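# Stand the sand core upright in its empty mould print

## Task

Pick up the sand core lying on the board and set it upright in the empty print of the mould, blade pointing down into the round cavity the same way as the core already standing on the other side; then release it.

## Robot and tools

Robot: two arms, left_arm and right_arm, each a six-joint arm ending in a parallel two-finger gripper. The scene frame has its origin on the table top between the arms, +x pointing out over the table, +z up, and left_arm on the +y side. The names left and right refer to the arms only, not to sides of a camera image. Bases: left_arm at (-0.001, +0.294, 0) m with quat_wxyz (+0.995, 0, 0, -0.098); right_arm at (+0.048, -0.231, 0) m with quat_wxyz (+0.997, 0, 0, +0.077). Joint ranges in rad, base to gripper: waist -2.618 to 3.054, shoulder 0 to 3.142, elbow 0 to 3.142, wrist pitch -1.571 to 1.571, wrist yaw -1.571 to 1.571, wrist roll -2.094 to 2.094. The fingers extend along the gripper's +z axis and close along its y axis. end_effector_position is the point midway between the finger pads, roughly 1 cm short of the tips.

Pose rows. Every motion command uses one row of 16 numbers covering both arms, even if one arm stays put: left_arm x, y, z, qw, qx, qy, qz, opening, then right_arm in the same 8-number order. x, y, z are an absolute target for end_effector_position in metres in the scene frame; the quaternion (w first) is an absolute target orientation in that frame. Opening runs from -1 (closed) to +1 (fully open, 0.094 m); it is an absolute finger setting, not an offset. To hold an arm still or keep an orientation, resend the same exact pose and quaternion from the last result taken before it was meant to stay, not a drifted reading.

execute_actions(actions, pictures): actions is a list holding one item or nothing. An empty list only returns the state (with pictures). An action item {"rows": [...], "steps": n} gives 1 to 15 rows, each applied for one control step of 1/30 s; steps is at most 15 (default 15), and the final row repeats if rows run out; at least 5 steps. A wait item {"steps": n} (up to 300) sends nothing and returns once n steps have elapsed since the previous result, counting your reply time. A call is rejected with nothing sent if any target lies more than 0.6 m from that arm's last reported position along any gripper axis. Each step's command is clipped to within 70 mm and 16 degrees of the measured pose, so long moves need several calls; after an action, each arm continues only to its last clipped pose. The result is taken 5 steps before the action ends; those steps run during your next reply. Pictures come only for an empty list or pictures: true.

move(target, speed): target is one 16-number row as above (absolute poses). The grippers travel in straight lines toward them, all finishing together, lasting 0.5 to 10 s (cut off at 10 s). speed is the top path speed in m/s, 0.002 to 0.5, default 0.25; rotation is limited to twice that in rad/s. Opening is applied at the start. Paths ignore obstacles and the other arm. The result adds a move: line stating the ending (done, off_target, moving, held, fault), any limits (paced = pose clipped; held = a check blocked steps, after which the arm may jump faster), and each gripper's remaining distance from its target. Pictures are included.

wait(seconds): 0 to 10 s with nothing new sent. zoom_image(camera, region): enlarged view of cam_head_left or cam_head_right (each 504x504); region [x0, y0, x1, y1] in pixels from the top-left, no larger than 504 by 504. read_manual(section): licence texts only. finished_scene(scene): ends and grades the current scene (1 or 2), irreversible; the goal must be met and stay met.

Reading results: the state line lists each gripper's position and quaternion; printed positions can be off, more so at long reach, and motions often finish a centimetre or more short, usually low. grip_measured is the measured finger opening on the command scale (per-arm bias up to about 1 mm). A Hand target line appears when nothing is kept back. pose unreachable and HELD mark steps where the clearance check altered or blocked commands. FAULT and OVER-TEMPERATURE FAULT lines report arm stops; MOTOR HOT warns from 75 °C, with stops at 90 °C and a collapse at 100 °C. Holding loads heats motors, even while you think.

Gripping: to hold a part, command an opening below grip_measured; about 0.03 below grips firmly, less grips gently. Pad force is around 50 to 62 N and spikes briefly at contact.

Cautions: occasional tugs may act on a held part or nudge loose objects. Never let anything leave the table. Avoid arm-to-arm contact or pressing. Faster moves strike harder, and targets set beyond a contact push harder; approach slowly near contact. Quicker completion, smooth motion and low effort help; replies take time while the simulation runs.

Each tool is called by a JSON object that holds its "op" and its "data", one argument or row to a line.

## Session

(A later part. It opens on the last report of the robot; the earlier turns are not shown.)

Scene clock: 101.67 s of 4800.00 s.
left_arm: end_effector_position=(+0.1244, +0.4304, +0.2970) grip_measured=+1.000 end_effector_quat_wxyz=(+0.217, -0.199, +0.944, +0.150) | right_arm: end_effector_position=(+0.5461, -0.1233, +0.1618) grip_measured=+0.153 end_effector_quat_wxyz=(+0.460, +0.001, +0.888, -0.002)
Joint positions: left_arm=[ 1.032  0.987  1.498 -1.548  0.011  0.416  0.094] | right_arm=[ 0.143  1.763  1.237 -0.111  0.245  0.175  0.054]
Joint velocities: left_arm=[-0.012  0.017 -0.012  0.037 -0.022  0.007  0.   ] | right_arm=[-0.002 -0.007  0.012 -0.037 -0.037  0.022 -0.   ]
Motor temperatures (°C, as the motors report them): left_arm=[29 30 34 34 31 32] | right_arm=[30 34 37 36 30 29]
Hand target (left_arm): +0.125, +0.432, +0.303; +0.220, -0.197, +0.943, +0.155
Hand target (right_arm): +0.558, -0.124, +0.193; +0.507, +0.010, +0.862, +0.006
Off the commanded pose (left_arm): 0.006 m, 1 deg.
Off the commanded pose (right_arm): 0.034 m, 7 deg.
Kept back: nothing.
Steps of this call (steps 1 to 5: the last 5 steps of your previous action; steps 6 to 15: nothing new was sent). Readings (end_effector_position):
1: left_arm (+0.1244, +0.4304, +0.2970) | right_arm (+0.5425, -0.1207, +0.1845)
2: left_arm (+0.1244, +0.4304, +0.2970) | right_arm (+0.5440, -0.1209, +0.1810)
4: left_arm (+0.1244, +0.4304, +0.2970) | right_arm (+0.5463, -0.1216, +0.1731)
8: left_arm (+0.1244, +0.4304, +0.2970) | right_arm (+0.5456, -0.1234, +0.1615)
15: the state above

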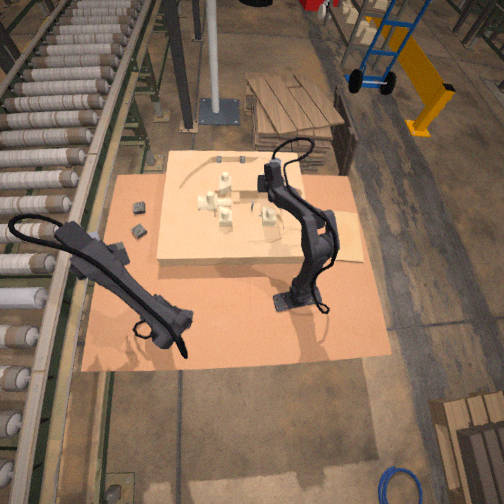

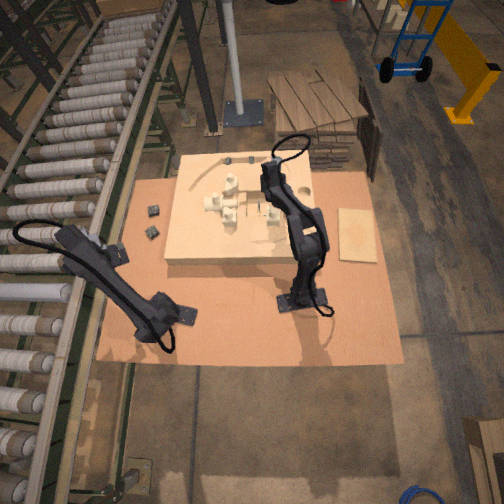

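{"op": "zoom_image", "data": {
  "camera": "cam_head_right",
  "region": [250, 155, 300, 205]
}}

{"op": "zoom_image", "data": {
  "camera": "cam_head_left",
  "region": [245, 155, 295, 205]
}}

Region (250, 155, 300, 205) of cam_head_right's 504x504 image, scaled by 10.080, with more detail than that image has.

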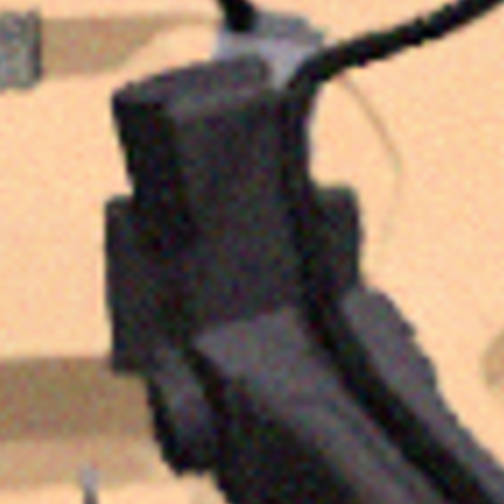

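Region (245, 155, 295, 205) of cam_head_left's 504x504 image, scaled by 10.080, with more detail than that image has.

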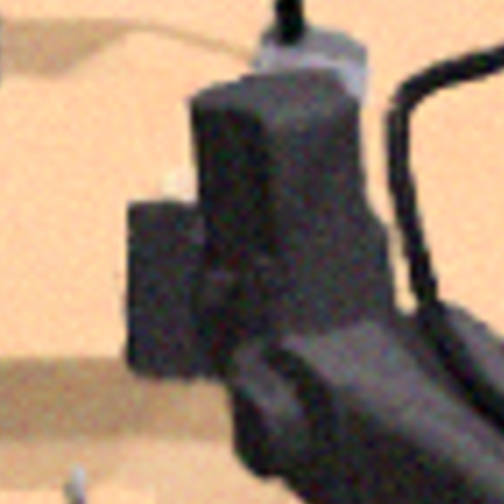

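{"op": "execute_actions", "data": {
  "actions": [
    {"rows": [
[0.125,0.432,0.303,0.220,-0.197,0.943,0.155,1.0, 0.5590,-0.1238,0.1920,0.5080,0.0095,0.8613,0.0061,0.12],
[0.125,0.432,0.303,0.220,-0.197,0.943,0.155,1.0, 0.5594,-0.1238,0.1907,0.5087,0.0093,0.8609,0.0063,0.12],
[0.125,0.432,0.303,0.220,-0.197,0.943,0.155,1.0, 0.5598,-0.1237,0.1891,0.5094,0.0090,0.8605,0.0065,0.12],
[0.125,0.432,0.303,0.220,-0.197,0.943,0.155,1.0, 0.5602,-0.1237,0.1874,0.5102,0.0088,0.8600,0.0067,0.12],
[0.125,0.432,0.303,0.220,-0.197,0.943,0.155,1.0, 0.5606,-0.1236,0.1857,0.5109,0.0085,0.8596,0.0069,0.12],
[0.125,0.432,0.303,0.220,-0.197,0.943,0.155,1.0, 0.5610,-0.1235,0.1840,0.5117,0.0083,0.8591,0.0072,0.12],
[0.125,0.432,0.303,0.220,-0.197,0.943,0.155,1.0, 0.5614,-0.1235,0.1823,0.5124,0.0080,0.8587,0.0074,0.12],
[0.125,0.432,0.303,0.220,-0.197,0.943,0.155,1.0, 0.5618,-0.1234,0.1807,0.5131,0.0078,0.8582,0.0076,0.12],
[0.125,0.432,0.303,0.220,-0.197,0.943,0.155,1.0, 0.5621,-0.1233,0.1793,0.5138,0.0076,0.8579,0.0078,0.12],
[0.125,0.432,0.303,0.220,-0.197,0.943,0.155,1.0, 0.5623,-0.1233,0.1784,0.5142,0.0074,0.8576,0.0079,0.12]
], "steps": 15}
  ]
}}

{"op": "execute_actions", "data": {
  "actions": [
    {"steps": 12}
  ]
}}

Scene clock: 103.73 s of 4800.00 s.
left_arm: end_effector_position=(+0.1244, +0.4304, +0.2970) grip_measured=+1.000 end_effector_quat_wxyz=(+0.217, -0.199, +0.944, +0.150) | right_arm: end_effector_position=(+0.5465, -0.1231, +0.1577) grip_measured=+0.153 end_effector_quat_wxyz=(+0.467, +0.001, +0.884, -0.000)
Joint positions: left_arm=[ 1.032  0.987  1.498 -1.548  0.011  0.416  0.094] | right_arm=[ 0.143  1.764  1.206 -0.061  0.245  0.171  0.054]
Joint velocities: left_arm=[-0.007  0.007 -0.007  0.037 -0.022 -0.051  0.   ] | right_arm=[-0.022  0.037 -0.125  0.168  0.037 -0.066 -0.001]
Motor temperatures (°C, as the motors report them): left_arm=[29 30 34 34 31 32] | right_arm=[30 34 37 37 30 29]
Steps of this call (steps 1 to 52: nothing new was sent; steps 53 to 62: the first 10 steps of this action). Readings (end_effector_position):
53: left_arm (+0.1244, +0.4304, +0.2970) | right_arm (+0.5463, -0.1232, +0.1621)
54: left_arm (+0.1244, +0.4304, +0.2970) | right_arm (+0.5464, -0.1232, +0.1622)
56: left_arm (+0.1244, +0.4304, +0.2970) | right_arm (+0.5469, -0.1230, +0.1627)
60: left_arm (+0.1244, +0.4304, +0.2970) | right_arm (+0.5471, -0.1229, +0.1603)
62: the state above

Scene clock: 104.13 s of 4800.00 s.
left_arm: end_effector_position=(+0.1244, +0.4304, +0.2970) grip_measured=+1.000 end_effector_quat_wxyz=(+0.217, -0.199, +0.944, +0.150) | right_arm: end_effector_position=(+0.5479, -0.1223, +0.1516) grip_measured=+0.153 end_effector_quat_wxyz=(+0.468, -0.001, +0.884, +0.000)
Joint positions: left_arm=[ 1.032  0.987  1.498 -1.548  0.011  0.416  0.094] | right_arm=[ 0.143  1.776  1.193 -0.034  0.243  0.168  0.054]
Joint velocities: left_arm=[ 0.007  0.002 -0.022 -0.022  0.037  0.037  0.   ] | right_arm=[-0.012  0.007  0.002  0.007 -0.081  0.007 -0.   ]
Motor temperatures (°C, as the motors report them): left_arm=[29 30 34 34 31 32] | right_arm=[30 34 37 37 30 29]
Hand target (left_arm): +0.125, +0.432, +0.303; +0.220, -0.197, +0.943, +0.155
Hand target (right_arm): +0.560, -0.124, +0.179; +0.512, +0.008, +0.859, +0.009
Off the commanded pose (left_arm): 0.006 m, 1 deg.
Off the commanded pose (right_arm): 0.030 m, 6 deg.
Kept back: nothing.
Steps of this call (steps 1 to 5: the last 5 steps of your previous action; steps 6 to 12: nothing new was sent). Readings (end_effector_position):
1: left_arm (+0.1244, +0.4304, +0.2970) | right_arm (+0.5466, -0.1230, +0.1564)
2: left_arm (+0.1244, +0.4304, +0.2970) | right_arm (+0.5468, -0.1229, +0.1549)
4: left_arm (+0.1244, +0.4304, +0.2970) | right_arm (+0.5470, -0.1227, +0.1520)
8: left_arm (+0.1244, +0.4304, +0.2970) | right_arm (+0.5469, -0.1226, +0.1502)
12: the state above

{"op": "execute_actions", "data": {
  "actions": [
    {"rows": [
[0.125,0.432,0.303,0.220,-0.197,0.943,0.155,1.0, 0.5629,-0.1232,0.1786,0.5153,0.0074,0.8569,0.0082,0.12],
[0.125,0.432,0.303,0.220,-0.197,0.943,0.155,1.0, 0.5635,-0.1232,0.1789,0.5164,0.0074,0.8563,0.0086,0.12],
[0.125,0.432,0.303,0.220,-0.197,0.943,0.155,1.0, 0.5642,-0.1231,0.1791,0.5175,0.0074,0.8556,0.0089,0.12],
[0.125,0.432,0.303,0.220,-0.197,0.943,0.155,1.0, 0.5648,-0.1230,0.1794,0.5186,0.0074,0.8549,0.0093,0.12],
[0.125,0.432,0.303,0.220,-0.197,0.943,0.155,1.0, 0.5654,-0.1229,0.1796,0.5197,0.0073,0.8543,0.0096,0.12],
[0.125,0.432,0.303,0.220,-0.197,0.943,0.155,1.0, 0.5660,-0.1229,0.1798,0.5207,0.0073,0.8536,0.0099,0.12],
[0.125,0.432,0.303,0.220,-0.197,0.943,0.155,1.0, 0.5666,-0.1228,0.1801,0.5218,0.0073,0.8529,0.0103,0.12],
[0.125,0.432,0.303,0.220,-0.197,0.943,0.155,1.0, 0.5673,-0.1227,0.1803,0.5229,0.0073,0.8522,0.0106,0.12],
[0.125,0.432,0.303,0.220,-0.197,0.943,0.155,1.0, 0.5679,-0.1227,0.1806,0.5240,0.0073,0.8516,0.0110,0.12],
[0.125,0.432,0.303,0.220,-0.197,0.943,0.155,1.0, 0.5685,-0.1226,0.1808,0.5251,0.0073,0.8509,0.0113,0.12]
], "steps": 15}
  ]
}}

{"op": "execute_actions", "data": {
  "actions": [
    {"steps": 14}
  ],
  "pictures": true
}}

Scene clock: 106.40 s of 4800.00 s.
left_arm: end_effector_position=(+0.1244, +0.4304, +0.2970) grip_measured=+1.000 end_effector_quat_wxyz=(+0.217, -0.199, +0.944, +0.150) | right_arm: end_effector_position=(+0.5517, -0.1229, +0.1567) grip_measured=+0.153 end_effector_quat_wxyz=(+0.479, +0.000, +0.878, +0.003)
Joint positions: left_arm=[ 1.032  0.987  1.498 -1.548  0.011  0.416  0.094] | right_arm=[ 0.139  1.776  1.193 -0.008  0.24   0.165  0.054]
Joint velocities: left_arm=[-0.012 -0.002  0.007 -0.022 -0.007 -0.051  0.   ] | right_arm=[-0.032 -0.012  0.007  0.022  0.037  0.037  0.001]
Motor temperatures (°C, as the motors report them): left_arm=[29 30 34 34 31 32] | right_arm=[30 34 36 37 30 29]
Steps of this call (steps 1 to 58: nothing new was sent; steps 59 to 68: the first 10 steps of this action). Readings (end_effector_position):
59: left_arm (+0.1244, +0.4304, +0.2970) | right_arm (+0.5484, -0.1222, +0.1523)
60: left_arm (+0.1244, +0.4304, +0.2970) | right_arm (+0.5485, -0.1221, +0.1525)
62: left_arm (+0.1244, +0.4304, +0.2970) | right_arm (+0.5490, -0.1219, +0.1532)
66: left_arm (+0.1244, +0.4304, +0.2970) | right_arm (+0.5507, -0.1225, +0.1554)
68: the state above

Scene clock: 106.87 s of 4800.00 s.
left_arm: end_effector_position=(+0.1244, +0.4304, +0.2970) grip_measured=+1.000 end_effector_quat_wxyz=(+0.217, -0.199, +0.944, +0.150) | right_arm: end_effector_position=(+0.5546, -0.1227, +0.1531) grip_measured=+0.153 end_effector_quat_wxyz=(+0.480, +0.000, +0.877, +0.003)
Joint positions: left_arm=[ 1.032  0.987  1.498 -1.548  0.011  0.416  0.094] | right_arm=[0.137 1.79  1.193 0.009 0.238 0.163 0.054]
Joint velocities: left_arm=[-0.007 -0.002  0.007  0.051  0.007 -0.022  0.   ] | right_arm=[-0.007 -0.017 -0.007  0.022 -0.007  0.022 -0.   ]
Motor temperatures (°C, as the motors report them): left_arm=[29 30 34 34 31 32] | right_arm=[30 34 36 37 30 29]
Hand target (left_arm): +0.125, +0.432, +0.303; +0.220, -0.197, +0.943, +0.155
Hand target (right_arm): +0.566, -0.123, +0.182; +0.524, +0.008, +0.852, +0.012
Off the commanded pose (left_arm): 0.006 m, 1 deg.
Off the commanded pose (right_arm): 0.031 m, 6 deg.
Kept back: nothing.
Steps of this call (steps 1 to 5: the last 5 steps of your previous action; steps 6 to 14: nothing new was sent). Readings (end_effector_position):
1: left_arm (+0.1244, +0.4304, +0.2970) | right_arm (+0.5522, -0.1231, +0.1573)
2: left_arm (+0.1244, +0.4304, +0.2970) | right_arm (+0.5526, -0.1234, +0.1578)
4: left_arm (+0.1244, +0.4304, +0.2970) | right_arm (+0.5533, -0.1233, +0.1583)
8: left_arm (+0.1244, +0.4304, +0.2970) | right_arm (+0.5544, -0.1229, +0.1553)
14: the state above

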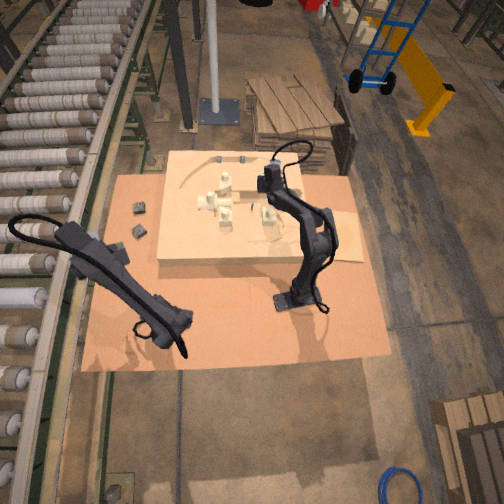

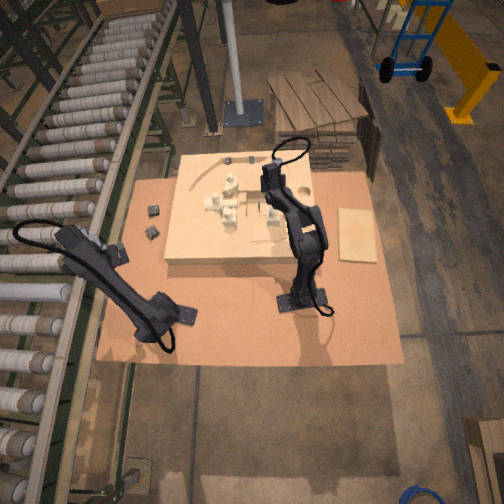

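{"op": "zoom_image", "data": {
  "camera": "cam_head_left",
  "region": [250, 160, 290, 200]
}}

{"op": "zoom_image", "data": {
  "camera": "cam_head_right",
  "region": [253, 160, 293, 200]
}}

Region (250, 160, 290, 200) of cam_head_left's 504x504 image, scaled by 12.600, with more detail than that image has.

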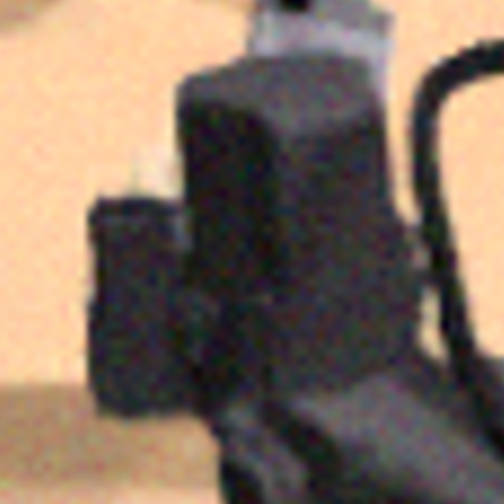

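Region (253, 160, 293, 200) of cam_head_right's 504x504 image, scaled by 12.600, with more detail than that image has.

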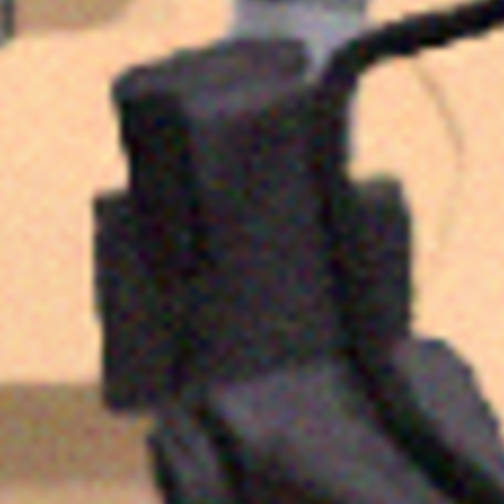

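{"op": "execute_actions", "data": {
  "actions": []
}}

Scene clock: 109.10 s of 4800.00 s.
left_arm: end_effector_position=(+0.1244, +0.4304, +0.2970) grip_measured=+1.000 end_effector_quat_wxyz=(+0.217, -0.199, +0.944, +0.150) | right_arm: end_effector_position=(+0.5547, -0.1227, +0.1532) grip_measured=+0.153 end_effector_quat_wxyz=(+0.480, +0.000, +0.877, +0.003)
Joint positions: left_arm=[ 1.032  0.987  1.498 -1.548  0.011  0.416  0.094] | right_arm=[0.137 1.79  1.193 0.01  0.238 0.163 0.054]
Joint velocities: left_arm=[-0.012 -0.002 -0.012 -0.037  0.037  0.007  0.   ] | right_arm=[ 0.012  0.007 -0.012 -0.007  0.022 -0.007 -0.001]
Motor temperatures (°C, as the motors report them): left_arm=[29 30 34 34 31 32] | right_arm=[30 34 36 37 30 29]
Hand target (left_arm): +0.125, +0.432, +0.303; +0.220, -0.197, +0.943, +0.155
Hand target (right_arm): +0.566, -0.123, +0.182; +0.524, +0.008, +0.852, +0.012
Off the commanded pose (left_arm): 0.006 m, 1 deg.
Off the commanded pose (right_arm): 0.031 m, 6 deg.
Kept back: nothing.
Steps of this call (steps 1 to 67: nothing new was sent). Readings (end_effector_position):
1: left_arm (+0.1244, +0.4304, +0.2970) | right_arm (+0.5547, -0.1227, +0.1532)
2: left_arm (+0.1244, +0.4304, +0.2970) | right_arm (+0.5547, -0.1227, +0.1532)
4: left_arm (+0.1244, +0.4304, +0.2970) | right_arm (+0.5547, -0.1227, +0.1532)
8: left_arm (+0.1244, +0.4304, +0.2970) | right_arm (+0.5547, -0.1227, +0.1532)
67: the state above

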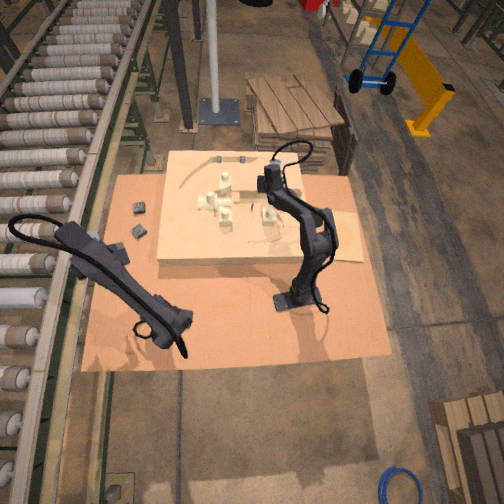

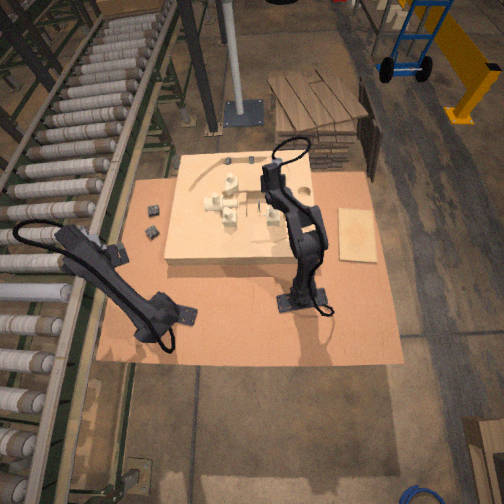

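{"op": "zoom_image", "data": {
  "camera": "cam_head_left",
  "region": [190, 135, 330, 275]
}}

{"op": "zoom_image", "data": {
  "camera": "cam_head_right",
  "region": [190, 135, 330, 275]
}}

Region (190, 135, 330, 275) of cam_head_left's 504x504 image, scaled by 3.600, with more detail than that image has.

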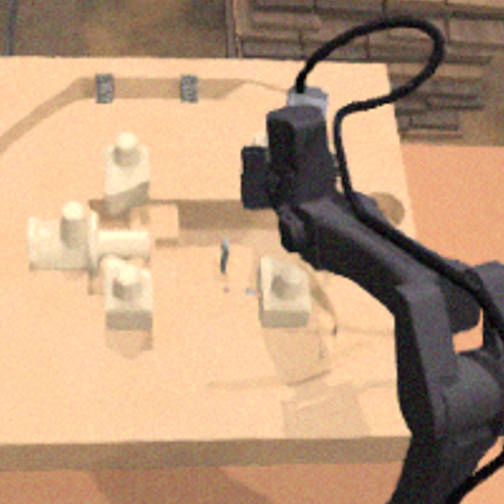

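Region (190, 135, 330, 275) of cam_head_right's 504x504 image, scaled by 3.600, with more detail than that image has.

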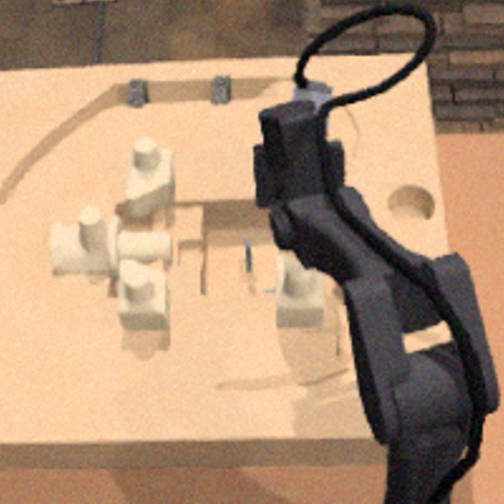

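{"op": "execute_actions", "data": {
  "actions": [
    {"rows": [[0.125,0.432,0.303,0.220,-0.197,0.943,0.155,1.0,0.56827,-0.12267,0.18026,0.52461,0.00722,0.85120,0.01115,0.12],[0.125,0.432,0.303,0.220,-0.197,0.943,0.155,1.0,0.56804,-0.12274,0.17972,0.52412,0.00714,0.85150,0.01100,0.12],[0.125,0.432,0.303,0.220,-0.197,0.943,0.155,1.0,0.56781,-0.12281,0.17918,0.52363,0.00706,0.85180,0.01085,0.12],[0.125,0.432,0.303,0.220,-0.197,0.943,0.155,1.0,0.56758,-0.12288,0.17864,0.52314,0.00698,0.85210,0.01070,0.12],[0.125,0.432,0.303,0.220,-0.197,0.943,0.155,1.0,0.56735,-0.12295,0.17810,0.52265,0.00690,0.85240,0.01055,0.12],[0.125,0.432,0.303,0.220,-0.197,0.943,0.155,1.0,0.56712,-0.12302,0.17756,0.52216,0.00682,0.85270,0.01040,0.12],[0.125,0.432,0.303,0.220,-0.197,0.943,0.155,1.0,0.56689,-0.12309,0.17702,0.52167,0.00674,0.85300,0.01025,0.12],[0.125,0.432,0.303,0.220,-0.197,0.943,0.155,1.0,0.56666,-0.12316,0.17648,0.52118,0.00666,0.85330,0.01010,0.12],[0.125,0.432,0.303,0.220,-0.197,0.943,0.155,1.0,0.56643,-0.12323,0.17594,0.52069,0.00658,0.85360,0.00995,0.12],[0.125,0.432,0.303,0.220,-0.197,0.943,0.155,1.0,0.56620,-0.12330,0.17540,0.52020,0.00650,0.85390,0.00980,0.12]], "steps": 15}
  ]
}}

{"op": "execute_actions", "data": {
  "actions": [
    {"steps": 12}
  ]
}}

Scene clock: 114.33 s of 4800.00 s.
left_arm: end_effector_position=(+0.1244, +0.4304, +0.2970) grip_measured=+1.000 end_effector_quat_wxyz=(+0.217, -0.199, +0.944, +0.150) | right_arm: end_effector_position=(+0.5547, -0.1227, +0.1532) grip_measured=+0.153 end_effector_quat_wxyz=(+0.480, +0.000, +0.877, +0.003)
Joint positions: left_arm=[ 1.032  0.987  1.498 -1.548  0.011  0.416  0.094] | right_arm=[0.137 1.79  1.193 0.01  0.238 0.163 0.054]
Joint velocities: left_arm=[-0.002  0.012  0.002 -0.051 -0.037 -0.037  0.   ] | right_arm=[-0.002 -0.007  0.002  0.022 -0.022  0.007 -0.001]
Motor temperatures (°C, as the motors report them): left_arm=[29 30 34 34 31 32] | right_arm=[30 34 36 38 30 29]
Steps of this call (steps 1 to 90: nothing new was sent; then 1.90 s passed at rest; steps 91 to 100: the first 10 steps of this action). Readings (end_effector_position):
91: left_arm (+0.1244, +0.4304, +0.2970) | right_arm (+0.5547, -0.1227, +0.1532)
92: left_arm (+0.1244, +0.4304, +0.2970) | right_arm (+0.5547, -0.1227, +0.1532)
94: left_arm (+0.1244, +0.4304, +0.2970) | right_arm (+0.5547, -0.1227, +0.1532)
98: left_arm (+0.1244, +0.4304, +0.2970) | right_arm (+0.5547, -0.1227, +0.1532)
100: the state above

Scene clock: 114.73 s of 4800.00 s.
left_arm: end_effector_position=(+0.1244, +0.4304, +0.2970) grip_measured=+1.000 end_effector_quat_wxyz=(+0.217, -0.199, +0.944, +0.150) | right_arm: end_effector_position=(+0.5547, -0.1227, +0.1532) grip_measured=+0.153 end_effector_quat_wxyz=(+0.480, +0.000, +0.877, +0.003)
Joint positions: left_arm=[ 1.032  0.987  1.498 -1.548  0.011  0.416  0.094] | right_arm=[0.137 1.79  1.193 0.01  0.238 0.163 0.054]
Joint velocities: left_arm=[-0.002 -0.002  0.002  0.022 -0.022  0.007  0.   ] | right_arm=[ 0.017  0.007 -0.032 -0.007 -0.037  0.007  0.   ]
Motor temperatures (°C, as the motors report them): left_arm=[29 30 34 34 31 32] | right_arm=[30 34 36 38 30 29]
Hand target (left_arm): +0.125, +0.432, +0.303; +0.220, -0.197, +0.943, +0.155
Hand target (right_arm): +0.564, -0.124, +0.176; +0.519, +0.007, +0.855, +0.010
Off the commanded pose (left_arm): 0.006 m, 1 deg.
Off the commanded pose (right_arm): 0.025 m, 5 deg.
Kept back: nothing.
Steps of this call (steps 1 to 5: the last 5 steps of your previous action; steps 6 to 12: nothing new was sent). Readings (end_effector_position):
1: left_arm (+0.1244, +0.4304, +0.2970) | right_arm (+0.5547, -0.1227, +0.1532)
2: left_arm (+0.1244, +0.4304, +0.2970) | right_arm (+0.5547, -0.1227, +0.1532)
4: left_arm (+0.1244, +0.4304, +0.2970) | right_arm (+0.5547, -0.1227, +0.1532)
8: left_arm (+0.1244, +0.4304, +0.2970) | right_arm (+0.5547, -0.1227, +0.1532)
12: the state above

{"op": "execute_actions", "data": {
  "actions": [
    {"steps": 5}
  ]
}}

Scene clock: 115.10 s of 4800.00 s.
left_arm: end_effector_position=(+0.1244, +0.4304, +0.2970) grip_measured=+1.000 end_effector_quat_wxyz=(+0.217, -0.199, +0.944, +0.150) | right_arm: end_effector_position=(+0.5547, -0.1227, +0.1532) grip_measured=+0.153 end_effector_quat_wxyz=(+0.480, +0.000, +0.877, +0.003)
Joint positions: left_arm=[ 1.032  0.987  1.498 -1.548  0.011  0.416  0.094] | right_arm=[0.137 1.79  1.193 0.01  0.238 0.163 0.054]
Joint velocities: left_arm=[ 0.012 -0.007  0.002 -0.007  0.007 -0.037  0.   ] | right_arm=[-0.007 -0.012 -0.022 -0.066 -0.051  0.007  0.   ]
Motor temperatures (°C, as the motors report them): left_arm=[29 30 34 34 31 32] | right_arm=[30 34 36 38 30 29]
Hand target (left_arm): +0.125, +0.432, +0.303; +0.220, -0.197, +0.943, +0.155
Hand target (right_arm): +0.564, -0.124, +0.176; +0.519, +0.007, +0.855, +0.010
Off the commanded pose (left_arm): 0.006 m, 1 deg.
Off the commanded pose (right_arm): 0.025 m, 5 deg.
Kept back: nothing.
Steps of this call (steps 1 to 11: nothing new was sent). Readings (end_effector_position):
1: left_arm (+0.1244, +0.4304, +0.2970) | right_arm (+0.5547, -0.1227, +0.1532)
2: left_arm (+0.1244, +0.4304, +0.2970) | right_arm (+0.5547, -0.1227, +0.1532)
4: left_arm (+0.1244, +0.4304, +0.2970) | right_arm (+0.5547, -0.1227, +0.1532)
8: left_arm (+0.1244, +0.4304, +0.2970) | right_arm (+0.5547, -0.1227, +0.1532)
11: the state above

{"op": "execute_actions", "data": {
  "actions": [
    {"rows": [[0.125,0.432,0.303,0.220,-0.197,0.943,0.155,1.0,0.56610,-0.12333,0.17518,0.52000,0.00647,0.85403,0.00974,0.12],[0.125,0.432,0.303,0.220,-0.197,0.943,0.155,1.0,0.56601,-0.12336,0.17495,0.51979,0.00643,0.85415,0.00968,0.12],[0.125,0.432,0.303,0.220,-0.197,0.943,0.155,1.0,0.56591,-0.12339,0.17473,0.51959,0.00640,0.85428,0.00961,0.12],[0.125,0.432,0.303,0.220,-0.197,0.943,0.155,1.0,0.56582,-0.12342,0.17450,0.51939,0.00637,0.85440,0.00955,0.12],[0.125,0.432,0.303,0.220,-0.197,0.943,0.155,1.0,0.56572,-0.12344,0.17428,0.51918,0.00633,0.85453,0.00949,0.12],[0.125,0.432,0.303,0.220,-0.197,0.943,0.155,1.0,0.56562,-0.12347,0.17405,0.51898,0.00630,0.85465,0.00943,0.12],[0.125,0.432,0.303,0.220,-0.197,0.943,0.155,1.0,0.56553,-0.12350,0.17383,0.51877,0.00626,0.85478,0.00936,0.12],[0.125,0.432,0.303,0.220,-0.197,0.943,0.155,1.0,0.56543,-0.12353,0.17360,0.51857,0.00623,0.85490,0.00930,0.12]], "steps": 10}
  ]
}}

{"op": "execute_actions", "data": {
  "actions": [
    {"steps": 16}
  ]
}}

Scene clock: 116.83 s of 4800.00 s.
left_arm: end_effector_position=(+0.1244, +0.4304, +0.2970) grip_measured=+1.000 end_effector_quat_wxyz=(+0.217, -0.199, +0.944, +0.150) | right_arm: end_effector_position=(+0.5547, -0.1227, +0.1532) grip_measured=+0.153 end_effector_quat_wxyz=(+0.480, -0.000, +0.877, +0.003)
Joint positions: left_arm=[ 1.032  0.987  1.498 -1.548  0.011  0.416  0.094] | right_arm=[0.137 1.79  1.193 0.01  0.238 0.162 0.054]
Joint velocities: left_arm=[ 0.002 -0.002  0.017 -0.037  0.007  0.037  0.   ] | right_arm=[ 0.012 -0.002  0.012  0.007 -0.007 -0.022  0.   ]
Motor temperatures (°C, as the motors report them): left_arm=[29 30 34 34 31 32] | right_arm=[30 34 36 38 30 29]
Steps of this call (steps 1 to 47: nothing new was sent; steps 48 to 52: the first 5 steps of this action). Readings (end_effector_position):
48: left_arm (+0.1244, +0.4304, +0.2970) | right_arm (+0.5547, -0.1227, +0.1532)
49: left_arm (+0.1244, +0.4304, +0.2970) | right_arm (+0.5547, -0.1227, +0.1532)
51: left_arm (+0.1244, +0.4304, +0.2970) | right_arm (+0.5547, -0.1227, +0.1532)
52: the state above

Scene clock: 117.37 s of 4800.00 s.
left_arm: end_effector_position=(+0.1244, +0.4304, +0.2970) grip_measured=+1.000 end_effector_quat_wxyz=(+0.217, -0.199, +0.944, +0.150) | right_arm: end_effector_position=(+0.5547, -0.1227, +0.1532) grip_measured=+0.153 end_effector_quat_wxyz=(+0.480, -0.000, +0.877, +0.003)
Joint positions: left_arm=[ 1.032  0.987  1.498 -1.548  0.011  0.416  0.094] | right_arm=[0.137 1.79  1.193 0.01  0.238 0.162 0.054]
Joint velocities: left_arm=[-0.007 -0.007  0.012  0.051 -0.037 -0.007  0.   ] | right_arm=[ 0.027 -0.012 -0.012 -0.051 -0.007 -0.081 -0.   ]
Motor temperatures (°C, as the motors report them): left_arm=[29 30 34 34 31 32] | right_arm=[30 35 36 38 30 29]
Hand target (left_arm): +0.125, +0.432, +0.303; +0.220, -0.197, +0.943, +0.155
Hand target (right_arm): +0.564, -0.124, +0.174; +0.517, +0.007, +0.856, +0.010
Off the commanded pose (left_arm): 0.006 m, 1 deg.
Off the commanded pose (right_arm): 0.023 m, 5 deg.
Kept back: nothing.
Steps of this call (steps 1 to 5: the last 5 steps of your previous action; steps 6 to 16: nothing new was sent). Readings (end_effector_position):
1: left_arm (+0.1244, +0.4304, +0.2970) | right_arm (+0.5547, -0.1227, +0.1532)
2: left_arm (+0.1244, +0.4304, +0.2970) | right_arm (+0.5547, -0.1227, +0.1532)
4: left_arm (+0.1244, +0.4304, +0.2970) | right_arm (+0.5547, -0.1227, +0.1532)
8: left_arm (+0.1244, +0.4304, +0.2970) | right_arm (+0.5547, -0.1227, +0.1532)
16: the state above

{"op": "execute_actions", "data": {
  "actions": [
    {"rows": [[0.125,0.432,0.303,0.220,-0.197,0.943,0.155,1.0,0.56485,-0.12370,0.17225,0.51735,0.00603,0.85565,0.00893,0.12],[0.125,0.432,0.303,0.220,-0.197,0.943,0.155,1.0,0.56428,-0.12388,0.17090,0.51612,0.00583,0.85640,0.00855,0.12],[0.125,0.432,0.303,0.220,-0.197,0.943,0.155,1.0,0.56428,-0.12388,0.17090,0.51612,0.00583,0.85640,0.00855,0.12],[0.125,0.432,0.303,0.220,-0.197,0.943,0.155,1.0,0.56524,-0.12359,0.17315,0.51816,0.00616,0.85515,0.00918,0.12],[0.125,0.432,0.303,0.220,-0.197,0.943,0.155,1.0,0.56600,-0.12335,0.17495,0.51980,0.00643,0.85415,0.00968,0.12]], "steps": 15}
  ]
}}

{"op": "execute_actions", "data": {
  "actions": [
    {"steps": 8}
  ]
}}

Scene clock: 120.30 s of 4800.00 s.
left_arm: end_effector_position=(+0.1244, +0.4304, +0.2970) grip_measured=+1.000 end_effector_quat_wxyz=(+0.217, -0.199, +0.944, +0.150) | right_arm: end_effector_position=(+0.5534, -0.1230, +0.1503) grip_measured=+0.153 end_effector_quat_wxyz=(+0.479, -0.000, +0.878, +0.003)
Joint positions: left_arm=[ 1.032  0.987  1.498 -1.548  0.011  0.416  0.094] | right_arm=[0.137 1.79  1.184 0.014 0.238 0.162 0.054]
Joint velocities: left_arm=[ 0.027  0.002 -0.007 -0.081  0.022 -0.037  0.   ] | right_arm=[ 0.002 -0.012  0.007  0.007 -0.007 -0.051  0.001]
Motor temperatures (°C, as the motors report them): left_arm=[29 30 34 34 31 32] | right_arm=[30 35 35 38 30 29]
Steps of this call (steps 1 to 78: nothing new was sent; steps 79 to 88: the first 10 steps of this action). Readings (end_effector_position):
79: left_arm (+0.1244, +0.4304, +0.2970) | right_arm (+0.5547, -0.1227, +0.1532)
80: left_arm (+0.1244, +0.4304, +0.2970) | right_arm (+0.5545, -0.1227, +0.1528)
82: left_arm (+0.1244, +0.4304, +0.2970) | right_arm (+0.5540, -0.1228, +0.1516)
86: left_arm (+0.1244, +0.4304, +0.2970) | right_arm (+0.5534, -0.1230, +0.1503)
88: the state above

Scene clock: 120.57 s of 4800.00 s.
left_arm: end_effector_position=(+0.1244, +0.4304, +0.2970) grip_measured=+1.000 end_effector_quat_wxyz=(+0.217, -0.199, +0.944, +0.150) | right_arm: end_effector_position=(+0.5534, -0.1230, +0.1503) grip_measured=+0.153 end_effector_quat_wxyz=(+0.479, -0.000, +0.878, +0.003)
Joint positions: left_arm=[ 1.032  0.987  1.498 -1.548  0.011  0.416  0.094] | right_arm=[0.137 1.79  1.184 0.014 0.238 0.162 0.054]
Joint velocities: left_arm=[ 0.007 -0.017 -0.007 -0.051 -0.007  0.081  0.   ] | right_arm=[ 0.007  0.002 -0.007  0.007 -0.022 -0.007  0.001]
Motor temperatures (°C, as the motors report them): left_arm=[29 30 34 34 31 32] | right_arm=[30 35 35 38 30 29]
Hand target (left_arm): +0.125, +0.432, +0.303; +0.220, -0.197, +0.943, +0.155
Hand target (right_arm): +0.564, -0.124, +0.176; +0.519, +0.007, +0.855, +0.010
Off the commanded pose (left_arm): 0.006 m, 1 deg.
Off the commanded pose (right_arm): 0.028 m, 6 deg.
Kept back: nothing.
Steps of this call (steps 1 to 5: the last 5 steps of your previous action; steps 6 to 8: nothing new was sent). Readings (end_effector_position):
1: left_arm (+0.1244, +0.4304, +0.2970) | right_arm (+0.5534, -0.1230, +0.1503)
2: left_arm (+0.1244, +0.4304, +0.2970) | right_arm (+0.5534, -0.1230, +0.1503)
4: left_arm (+0.1244, +0.4304, +0.2970) | right_arm (+0.5534, -0.1230, +0.1503)
8: the state above

{"op": "execute_actions", "data": {
  "actions": [
    {"rows": [[0.125,0.432,0.303,0.220,-0.197,0.943,0.155,1.0,0.56630,-0.12326,0.17191,0.51734,0.00602,0.85565,0.00894,0.12],[0.125,0.432,0.303,0.220,-0.197,0.943,0.155,1.0,0.56660,-0.12317,0.16888,0.51488,0.00561,0.85715,0.00820,0.12],[0.125,0.432,0.303,0.220,-0.197,0.943,0.155,1.0,0.56691,-0.12309,0.16584,0.51242,0.00521,0.85865,0.00747,0.12],[0.125,0.432,0.303,0.220,-0.197,0.943,0.155,1.0,0.56691,-0.12309,0.16584,0.51242,0.00521,0.85865,0.00747,0.12],[0.125,0.432,0.303,0.220,-0.197,0.943,0.155,1.0,0.56681,-0.12311,0.16685,0.51324,0.00534,0.85815,0.00771,0.12],[0.125,0.432,0.303,0.220,-0.197,0.943,0.155,1.0,0.56671,-0.12314,0.16787,0.51406,0.00548,0.85765,0.00796,0.12]], "steps": 15}
  ]
}}

{"op": "execute_actions", "data": {
  "actions": [
    {"steps": 8}
  ]
}}

Scene clock: 121.97 s of 4800.00 s.
left_arm: end_effector_position=(+0.1244, +0.4304, +0.2970) grip_measured=+1.000 end_effector_quat_wxyz=(+0.217, -0.199, +0.944, +0.150) | right_arm: end_effector_position=(+0.5544, -0.1227, +0.1417) grip_measured=+0.153 end_effector_quat_wxyz=(+0.472, -0.001, +0.881, +0.001)
Joint positions: left_arm=[ 1.032  0.987  1.498 -1.548  0.011  0.416  0.094] | right_arm=[0.137 1.809 1.184 0.018 0.238 0.162 0.054]
Joint velocities: left_arm=[-0.012 -0.002 -0.007 -0.066 -0.051 -0.007  0.   ] | right_arm=[ 0.007 -0.007 -0.007  0.037  0.007 -0.007 -0.001]
Motor temperatures (°C, as the motors report them): left_arm=[29 30 34 34 31 32] | right_arm=[30 35 35 39 30 29]
Steps of this call (steps 1 to 32: nothing new was sent; steps 33 to 42: the first 10 steps of this action). Readings (end_effector_position):
33: left_arm (+0.1244, +0.4304, +0.2970) | right_arm (+0.5534, -0.1230, +0.1503)
34: left_arm (+0.1244, +0.4304, +0.2970) | right_arm (+0.5534, -0.1230, +0.1498)
36: left_arm (+0.1244, +0.4304, +0.2970) | right_arm (+0.5540, -0.1228, +0.1478)
40: left_arm (+0.1244, +0.4304, +0.2970) | right_arm (+0.5544, -0.1227, +0.1421)
42: the state above

Scene clock: 122.23 s of 4800.00 s.
left_arm: end_effector_position=(+0.1244, +0.4304, +0.2970) grip_measured=+1.000 end_effector_quat_wxyz=(+0.217, -0.199, +0.944, +0.150) | right_arm: end_effector_position=(+0.5545, -0.1227, +0.1417) grip_measured=+0.153 end_effector_quat_wxyz=(+0.472, -0.001, +0.881, +0.001)
Joint positions: left_arm=[ 1.032  0.987  1.498 -1.548  0.011  0.416  0.094] | right_arm=[0.137 1.809 1.184 0.019 0.238 0.162 0.054]
Joint velocities: left_arm=[-0.007 -0.002  0.012 -0.037 -0.022  0.022  0.   ] | right_arm=[ 0.002 -0.002  0.002 -0.022 -0.007  0.022  0.001]
Motor temperatures (°C, as the motors report them): left_arm=[29 30 34 34 31 32] | right_arm=[30 35 35 39 30 29]
Hand target (left_arm): +0.125, +0.432, +0.303; +0.220, -0.197, +0.943, +0.155
Hand target (right_arm): +0.565, -0.124, +0.168; +0.513, +0.006, +0.858, +0.008
Off the commanded pose (left_arm): 0.006 m, 1 deg.
Off the commanded pose (right_arm): 0.029 m, 6 deg.
Kept back: nothing.
Steps of this call (steps 1 to 5: the last 5 steps of your previous action; steps 6 to 8: nothing new was sent). Readings (end_effector_position):
1: left_arm (+0.1244, +0.4304, +0.2970) | right_arm (+0.5544, -0.1227, +0.1417)
2: left_arm (+0.1244, +0.4304, +0.2970) | right_arm (+0.5545, -0.1227, +0.1417)
4: left_arm (+0.1244, +0.4304, +0.2970) | right_arm (+0.5545, -0.1227, +0.1417)
8: the state above

{"op": "execute_actions", "data": {
  "actions": [
    {"rows": [[0.125,0.432,0.303,0.220,-0.197,0.943,0.155,1.0,0.56699,-0.12306,0.16483,0.51159,0.00507,0.85914,0.00723,0.12],[0.125,0.432,0.303,0.220,-0.197,0.943,0.155,1.0,0.56725,-0.12298,0.16180,0.50913,0.00466,0.86063,0.00650,0.12],[0.125,0.432,0.303,0.220,-0.197,0.943,0.155,1.0,0.56742,-0.12293,0.15977,0.50748,0.00439,0.86160,0.00601,0.12],[0.125,0.432,0.303,0.220,-0.197,0.943,0.155,1.0,0.56750,-0.12291,0.15876,0.50666,0.00426,0.86208,0.00576,0.12],[0.125,0.432,0.303,0.220,-0.197,0.943,0.155,1.0,0.56750,-0.12291,0.15876,0.50666,0.00426,0.86208,0.00576,0.12],[0.125,0.432,0.303,0.220,-0.197,0.943,0.155,1.0,0.56742,-0.12293,0.15977,0.50748,0.00439,0.86160,0.00601,0.12]], "steps": 15}
  ]
}}

{"op": "execute_actions", "data": {
  "actions": [
    {"steps": 8}
  ]
}}

Scene clock: 123.30 s of 4800.00 s.
left_arm: end_effector_position=(+0.1244, +0.4304, +0.2970) grip_measured=+1.000 end_effector_quat_wxyz=(+0.217, -0.199, +0.944, +0.150) | right_arm: end_effector_position=(+0.5550, -0.1225, +0.1351) grip_measured=+0.153 end_effector_quat_wxyz=(+0.467, -0.002, +0.884, -0.001)
Joint positions: left_arm=[ 1.032  0.987  1.498 -1.548  0.011  0.416  0.094] | right_arm=[0.137 1.823 1.184 0.021 0.237 0.162 0.054]
Joint velocities: left_arm=[ 0.017  0.002 -0.012 -0.007 -0.051  0.037  0.   ] | right_arm=[-0.002 -0.007 -0.012 -0.022  0.007 -0.051 -0.002]
Motor temperatures (°C, as the motors report them): left_arm=[29 30 34 34 31 32] | right_arm=[30 35 35 39 30 29]
Steps of this call (steps 1 to 22: nothing new was sent; steps 23 to 32: the first 10 steps of this action). Readings (end_effector_position):
23: left_arm (+0.1244, +0.4304, +0.2970) | right_arm (+0.5545, -0.1227, +0.1417)
24: left_arm (+0.1244, +0.4304, +0.2970) | right_arm (+0.5545, -0.1227, +0.1417)
26: left_arm (+0.1244, +0.4304, +0.2970) | right_arm (+0.5547, -0.1226, +0.1407)
30: left_arm (+0.1244, +0.4304, +0.2970) | right_arm (+0.5550, -0.1225, +0.1359)
32: the state above

Scene clock: 123.57 s of 4800.00 s.
left_arm: end_effector_position=(+0.1244, +0.4304, +0.2970) grip_measured=+1.000 end_effector_quat_wxyz=(+0.217, -0.199, +0.944, +0.150) | right_arm: end_effector_position=(+0.5550, -0.1225, +0.1351) grip_measured=+0.153 end_effector_quat_wxyz=(+0.467, -0.002, +0.884, -0.001)
Joint positions: left_arm=[ 1.032  0.987  1.498 -1.548  0.011  0.416  0.094] | right_arm=[0.137 1.823 1.184 0.021 0.237 0.162 0.054]
Joint velocities: left_arm=[-0.017  0.007  0.007 -0.037 -0.066  0.007  0.   ] | right_arm=[ 0.017 -0.002 -0.002  0.007  0.066  0.081  0.001]
Motor temperatures (°C, as the motors report them): left_arm=[29 30 34 34 31 32] | right_arm=[30 35 35 39 30 29]
Hand target (left_arm): +0.125, +0.432, +0.303; +0.220, -0.197, +0.943, +0.155
Hand target (right_arm): +0.566, -0.123, +0.160; +0.507, +0.005, +0.862, +0.006
Off the commanded pose (left_arm): 0.006 m, 1 deg.
Off the commanded pose (right_arm): 0.028 m, 5 deg.
Kept back: nothing.
Steps of this call (steps 1 to 5: the last 5 steps of your previous action; steps 6 to 8: nothing new was sent). Readings (end_effector_position):
1: left_arm (+0.1244, +0.4304, +0.2970) | right_arm (+0.5550, -0.1225, +0.1351)
2: left_arm (+0.1244, +0.4304, +0.2970) | right_arm (+0.5550, -0.1225, +0.1351)
4: left_arm (+0.1244, +0.4304, +0.2970) | right_arm (+0.5550, -0.1225, +0.1351)
8: the state above

{"op": "execute_actions", "data": {
  "actions": [
    {"rows": [[0.125,0.432,0.303,0.220,-0.197,0.943,0.155,1.0,0.56762,-0.12287,0.15673,0.50499,0.00398,0.86305,0.00528,0.12],[0.125,0.432,0.303,0.220,-0.197,0.943,0.155,1.0,0.56778,-0.12282,0.15419,0.50292,0.00364,0.86426,0.00466,0.12],[0.125,0.432,0.303,0.220,-0.197,0.943,0.155,1.0,0.56788,-0.12280,0.15267,0.50167,0.00344,0.86499,0.00430,0.12],[0.125,0.432,0.303,0.220,-0.197,0.943,0.155,1.0,0.56794,-0.12278,0.15166,0.50084,0.00330,0.86547,0.00405,0.12],[0.125,0.432,0.303,0.220,-0.197,0.943,0.155,1.0,0.56801,-0.12276,0.15064,0.50001,0.00317,0.86596,0.00381,0.12],[0.125,0.432,0.303,0.220,-0.197,0.943,0.155,1.0,0.56807,-0.12274,0.14963,0.49918,0.00303,0.86644,0.00356,0.12],[0.125,0.432,0.303,0.220,-0.197,0.943,0.155,1.0,0.56814,-0.12272,0.14862,0.49835,0.00289,0.86692,0.00332,0.12],[0.125,0.432,0.303,0.220,-0.197,0.943,0.155,1.0,0.56820,-0.12270,0.14760,0.49752,0.00276,0.86741,0.00307,0.12],[0.125,0.432,0.303,0.220,-0.197,0.943,0.155,1.0,0.56827,-0.12268,0.14659,0.49669,0.00262,0.86789,0.00283,0.12],[0.125,0.432,0.303,0.220,-0.197,0.943,0.155,1.0,0.56833,-0.12266,0.14558,0.49586,0.00249,0.86837,0.00258,0.12]], "steps": 15}
  ]
}}

{"op": "execute_actions", "data": {
  "actions": [
    {"steps": 12}
  ]
}}

Scene clock: 124.93 s of 4800.00 s.
left_arm: end_effector_position=(+0.1244, +0.4304, +0.2970) grip_measured=+1.000 end_effector_quat_wxyz=(+0.217, -0.199, +0.944, +0.150) | right_arm: end_effector_position=(+0.5564, -0.1217, +0.1262) grip_measured=+0.153 end_effector_quat_wxyz=(+0.462, -0.004, +0.887, -0.001)
Joint positions: left_arm=[ 1.032  0.987  1.498 -1.548  0.011  0.416  0.094] | right_arm=[0.137 1.845 1.184 0.029 0.235 0.162 0.054]
Joint velocities: left_arm=[ 0.017 -0.007 -0.002  0.022 -0.037  0.007  0.   ] | right_arm=[-0.002  0.071 -0.002 -0.007 -0.007  0.022  0.   ]
Motor temperatures (°C, as the motors report them): left_arm=[29 30 34 34 31 32] | right_arm=[30 35 35 39 30 29]
Steps of this call (steps 1 to 31: nothing new was sent; steps 32 to 41: the first 10 steps of this action). Readings (end_effector_position):
32: left_arm (+0.1244, +0.4304, +0.2970) | right_arm (+0.5550, -0.1225, +0.1351)
33: left_arm (+0.1244, +0.4304, +0.2970) | right_arm (+0.5550, -0.1225, +0.1351)
35: left_arm (+0.1244, +0.4304, +0.2970) | right_arm (+0.5552, -0.1224, +0.1340)
39: left_arm (+0.1244, +0.4304, +0.2970) | right_arm (+0.5560, -0.1219, +0.1285)
41: the state above

Scene clock: 125.33 s of 4800.00 s.
left_arm: end_effector_position=(+0.1244, +0.4304, +0.2970) grip_measured=+1.000 end_effector_quat_wxyz=(+0.217, -0.199, +0.944, +0.150) | right_arm: end_effector_position=(+0.5567, -0.1216, +0.1260) grip_measured=+0.153 end_effector_quat_wxyz=(+0.462, -0.004, +0.887, -0.001)
Joint positions: left_arm=[ 1.032  0.987  1.498 -1.548  0.011  0.416  0.094] | right_arm=[0.137 1.846 1.184 0.032 0.235 0.162 0.054]
Joint velocities: left_arm=[ 0.007 -0.002 -0.002 -0.007 -0.007  0.007  0.   ] | right_arm=[ 0.012 -0.007 -0.012  0.022  0.007 -0.007  0.001]
Motor temperatures (°C, as the motors report them): left_arm=[29 30 34 34 31 32] | right_arm=[30 35 35 39 30 29]
Hand target (left_arm): +0.125, +0.432, +0.303; +0.220, -0.197, +0.943, +0.155
Hand target (right_arm): +0.567, -0.123, +0.146; +0.495, +0.003, +0.869, +0.003
Off the commanded pose (left_arm): 0.006 m, 1 deg.
Off the commanded pose (right_arm): 0.023 m, 4 deg.
Kept back: nothing.
Steps of this call (steps 1 to 5: the last 5 steps of your previous action; steps 6 to 12: nothing new was sent). Readings (end_effector_position):
1: left_arm (+0.1244, +0.4304, +0.2970) | right_arm (+0.5567, -0.1216, +0.1260)
2: left_arm (+0.1244, +0.4304, +0.2970) | right_arm (+0.5567, -0.1216, +0.1260)
4: left_arm (+0.1244, +0.4304, +0.2970) | right_arm (+0.5567, -0.1216, +0.1260)
8: left_arm (+0.1244, +0.4304, +0.2970) | right_arm (+0.5567, -0.1216, +0.1260)
12: the state above

{"op": "execute_actions", "data": {
  "actions": []
}}

{"op": "zoom_image", "data": {
  "camera": "cam_head_left",
  "region": [205, 150, 305, 250]
}}

{"op": "zoom_image", "data": {
  "camera": "cam_head_right",
  "region": [215, 145, 315, 245]
}}

Scene clock: 126.27 s of 4800.00 s.
left_arm: end_effector_position=(+0.1244, +0.4304, +0.2970) grip_measured=+1.000 end_effector_quat_wxyz=(+0.217, -0.199, +0.944, +0.150) | right_arm: end_effector_position=(+0.5567, -0.1216, +0.1260) grip_measured=+0.153 end_effector_quat_wxyz=(+0.462, -0.004, +0.887, -0.001)
Joint positions: left_arm=[ 1.032  0.987  1.498 -1.548  0.011  0.416  0.094] | right_arm=[0.137 1.846 1.184 0.032 0.235 0.162 0.054]
Joint velocities: left_arm=[-0.002  0.002 -0.012 -0.007  0.037  0.037  0.   ] | right_arm=[-0.007  0.002  0.007  0.037  0.066 -0.007 -0.001]
Motor temperatures (°C, as the motors report them): left_arm=[29 30 34 34 31 32] | right_arm=[30 35 35 39 30 29]
Hand target (left_arm): +0.125, +0.432, +0.303; +0.220, -0.197, +0.943, +0.155
Hand target (right_arm): +0.567, -0.123, +0.146; +0.495, +0.003, +0.869, +0.003
Off the commanded pose (left_arm): 0.006 m, 1 deg.
Off the commanded pose (right_arm): 0.023 m, 4 deg.
Kept back: nothing.
Steps of this call (steps 1 to 28: nothing new was sent). Readings (end_effector_position):
1: left_arm (+0.1244, +0.4304, +0.2970) | right_arm (+0.5567, -0.1216, +0.1260)
2: left_arm (+0.1244, +0.4304, +0.2970) | right_arm (+0.5567, -0.1216, +0.1260)
4: left_arm (+0.1244, +0.4304, +0.2970) | right_arm (+0.5567, -0.1216, +0.1260)
8: left_arm (+0.1244, +0.4304, +0.2970) | right_arm (+0.5567, -0.1216, +0.1260)
28: the state above

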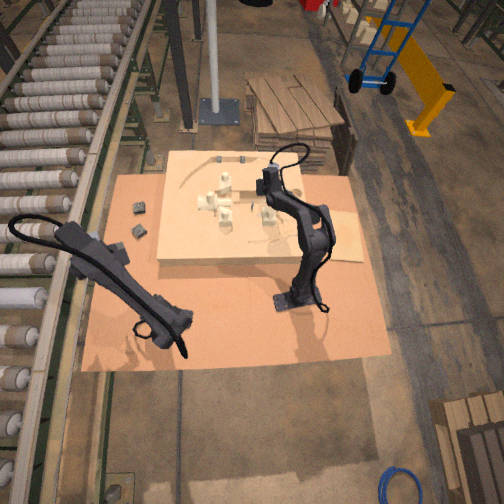

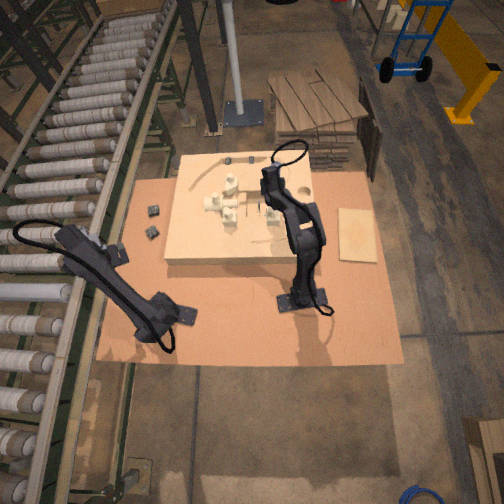

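Region (205, 150, 305, 250) of cam_head_left's 504x504 image, scaled by 5.040, with more detail than that image has.

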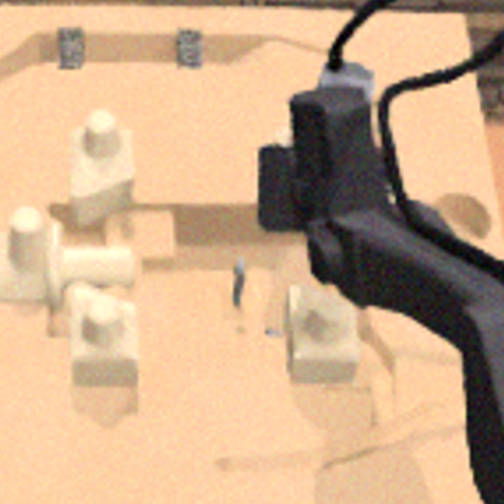

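Region (215, 145, 315, 245) of cam_head_right's 504x504 image, scaled by 5.040, with more detail than that image has.

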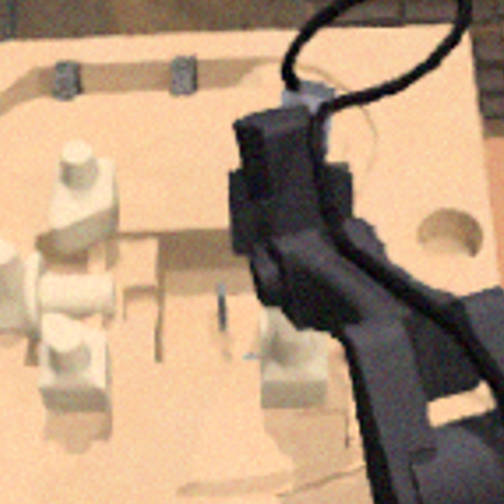

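{"op": "execute_actions", "data": {
  "actions": [
    {"rows": [[0.125,0.432,0.303,0.220,-0.197,0.943,0.155,1.0,0.56798,-0.12276,0.14426,0.49402,0.00219,0.86940,0.00204,0.12],[0.125,0.432,0.303,0.220,-0.197,0.943,0.155,1.0,0.56763,-0.12286,0.14293,0.49217,0.00189,0.87043,0.00150,0.12],[0.125,0.432,0.303,0.220,-0.197,0.943,0.155,1.0,0.56728,-0.12296,0.14161,0.49033,0.00159,0.87145,0.00096,0.12],[0.125,0.432,0.303,0.220,-0.197,0.943,0.155,1.0,0.56693,-0.12306,0.14028,0.48848,0.00129,0.87248,0.00042,0.12],[0.125,0.432,0.303,0.220,-0.197,0.943,0.155,1.0,0.56659,-0.12316,0.13896,0.48664,0.00100,0.87351,-0.00012,0.12],[0.125,0.432,0.303,0.220,-0.197,0.943,0.155,1.0,0.56624,-0.12326,0.13763,0.48479,0.00070,0.87454,-0.00065,0.12],[0.125,0.432,0.303,0.220,-0.197,0.943,0.155,1.0,0.56589,-0.12336,0.13631,0.48295,0.00040,0.87557,-0.00119,0.12],[0.125,0.432,0.303,0.220,-0.197,0.943,0.155,1.0,0.56554,-0.12346,0.13498,0.48110,0.00010,0.87659,-0.00173,0.12],[0.125,0.432,0.303,0.220,-0.197,0.943,0.155,1.0,0.56519,-0.12356,0.13366,0.47926,-0.00020,0.87762,-0.00227,0.12],[0.125,0.432,0.303,0.220,-0.197,0.943,0.155,1.0,0.56484,-0.12366,0.13233,0.47741,-0.00050,0.87865,-0.00281,0.12]], "steps": 15}
  ]
}}

{"op": "execute_actions", "data": {
  "actions": [
    {"steps": 12}
  ]
}}

Scene clock: 127.43 s of 4800.00 s.
left_arm: end_effector_position=(+0.1244, +0.4304, +0.2970) grip_measured=+1.000 end_effector_quat_wxyz=(+0.217, -0.199, +0.944, +0.150) | right_arm: end_effector_position=(+0.5567, -0.1216, +0.1256) grip_measured=+0.153 end_effector_quat_wxyz=(+0.462, -0.004, +0.887, -0.001)
Joint positions: left_arm=[ 1.032  0.987  1.498 -1.548  0.011  0.416  0.094] | right_arm=[0.137 1.847 1.184 0.031 0.235 0.162 0.054]
Joint velocities: left_arm=[ 0.007  0.017 -0.002  0.037  0.037 -0.007  0.   ] | right_arm=[ 0.007 -0.022 -0.007  0.037  0.022  0.022  0.   ]
Motor temperatures (°C, as the motors report them): left_arm=[29 30 34 34 31 32] | right_arm=[30 35 35 39 30 29]
Steps of this call (steps 1 to 25: nothing new was sent; steps 26 to 35: the first 10 steps of this action). Readings (end_effector_position):
26: left_arm (+0.1244, +0.4304, +0.2970) | right_arm (+0.5567, -0.1216, +0.1260)
27: left_arm (+0.1244, +0.4304, +0.2970) | right_arm (+0.5567, -0.1216, +0.1260)
29: left_arm (+0.1244, +0.4304, +0.2970) | right_arm (+0.5567, -0.1216, +0.1260)
33: left_arm (+0.1244, +0.4304, +0.2970) | right_arm (+0.5567, -0.1216, +0.1257)
35: the state above

Scene clock: 127.83 s of 4800.00 s.
left_arm: end_effector_position=(+0.1244, +0.4304, +0.2970) grip_measured=+1.000 end_effector_quat_wxyz=(+0.217, -0.199, +0.944, +0.150) | right_arm: end_effector_position=(+0.5567, -0.1216, +0.1256) grip_measured=+0.153 end_effector_quat_wxyz=(+0.462, -0.004, +0.887, -0.001)
Joint positions: left_arm=[ 1.032  0.987  1.498 -1.548  0.011  0.416  0.094] | right_arm=[0.137 1.847 1.184 0.031 0.235 0.162 0.054]
Joint velocities: left_arm=[ 0.007 -0.002 -0.002  0.022 -0.007  0.037  0.   ] | right_arm=[-0.002 -0.007 -0.012  0.066 -0.022  0.037 -0.   ]
Motor temperatures (°C, as the motors report them): left_arm=[29 30 34 34 31 32] | right_arm=[30 35 35 39 30 29]
Hand target (left_arm): +0.125, +0.432, +0.303; +0.220, -0.197, +0.943, +0.155
Hand target (right_arm): +0.564, -0.124, +0.133; +0.477, -0.000, +0.879, -0.003
Off the commanded pose (left_arm): 0.006 m, 1 deg.
Off the commanded pose (right_arm): 0.011 m, 2 deg.
Kept back: nothing.
Steps of this call (steps 1 to 5: the last 5 steps of your previous action; steps 6 to 12: nothing new was sent). Readings (end_effector_position):
1: left_arm (+0.1244, +0.4304, +0.2970) | right_arm (+0.5567, -0.1216, +0.1256)
2: left_arm (+0.1244, +0.4304, +0.2970) | right_arm (+0.5567, -0.1216, +0.1256)
4: left_arm (+0.1244, +0.4304, +0.2970) | right_arm (+0.5567, -0.1216, +0.1256)
8: left_arm (+0.1244, +0.4304, +0.2970) | right_arm (+0.5567, -0.1216, +0.1256)
12: the state above


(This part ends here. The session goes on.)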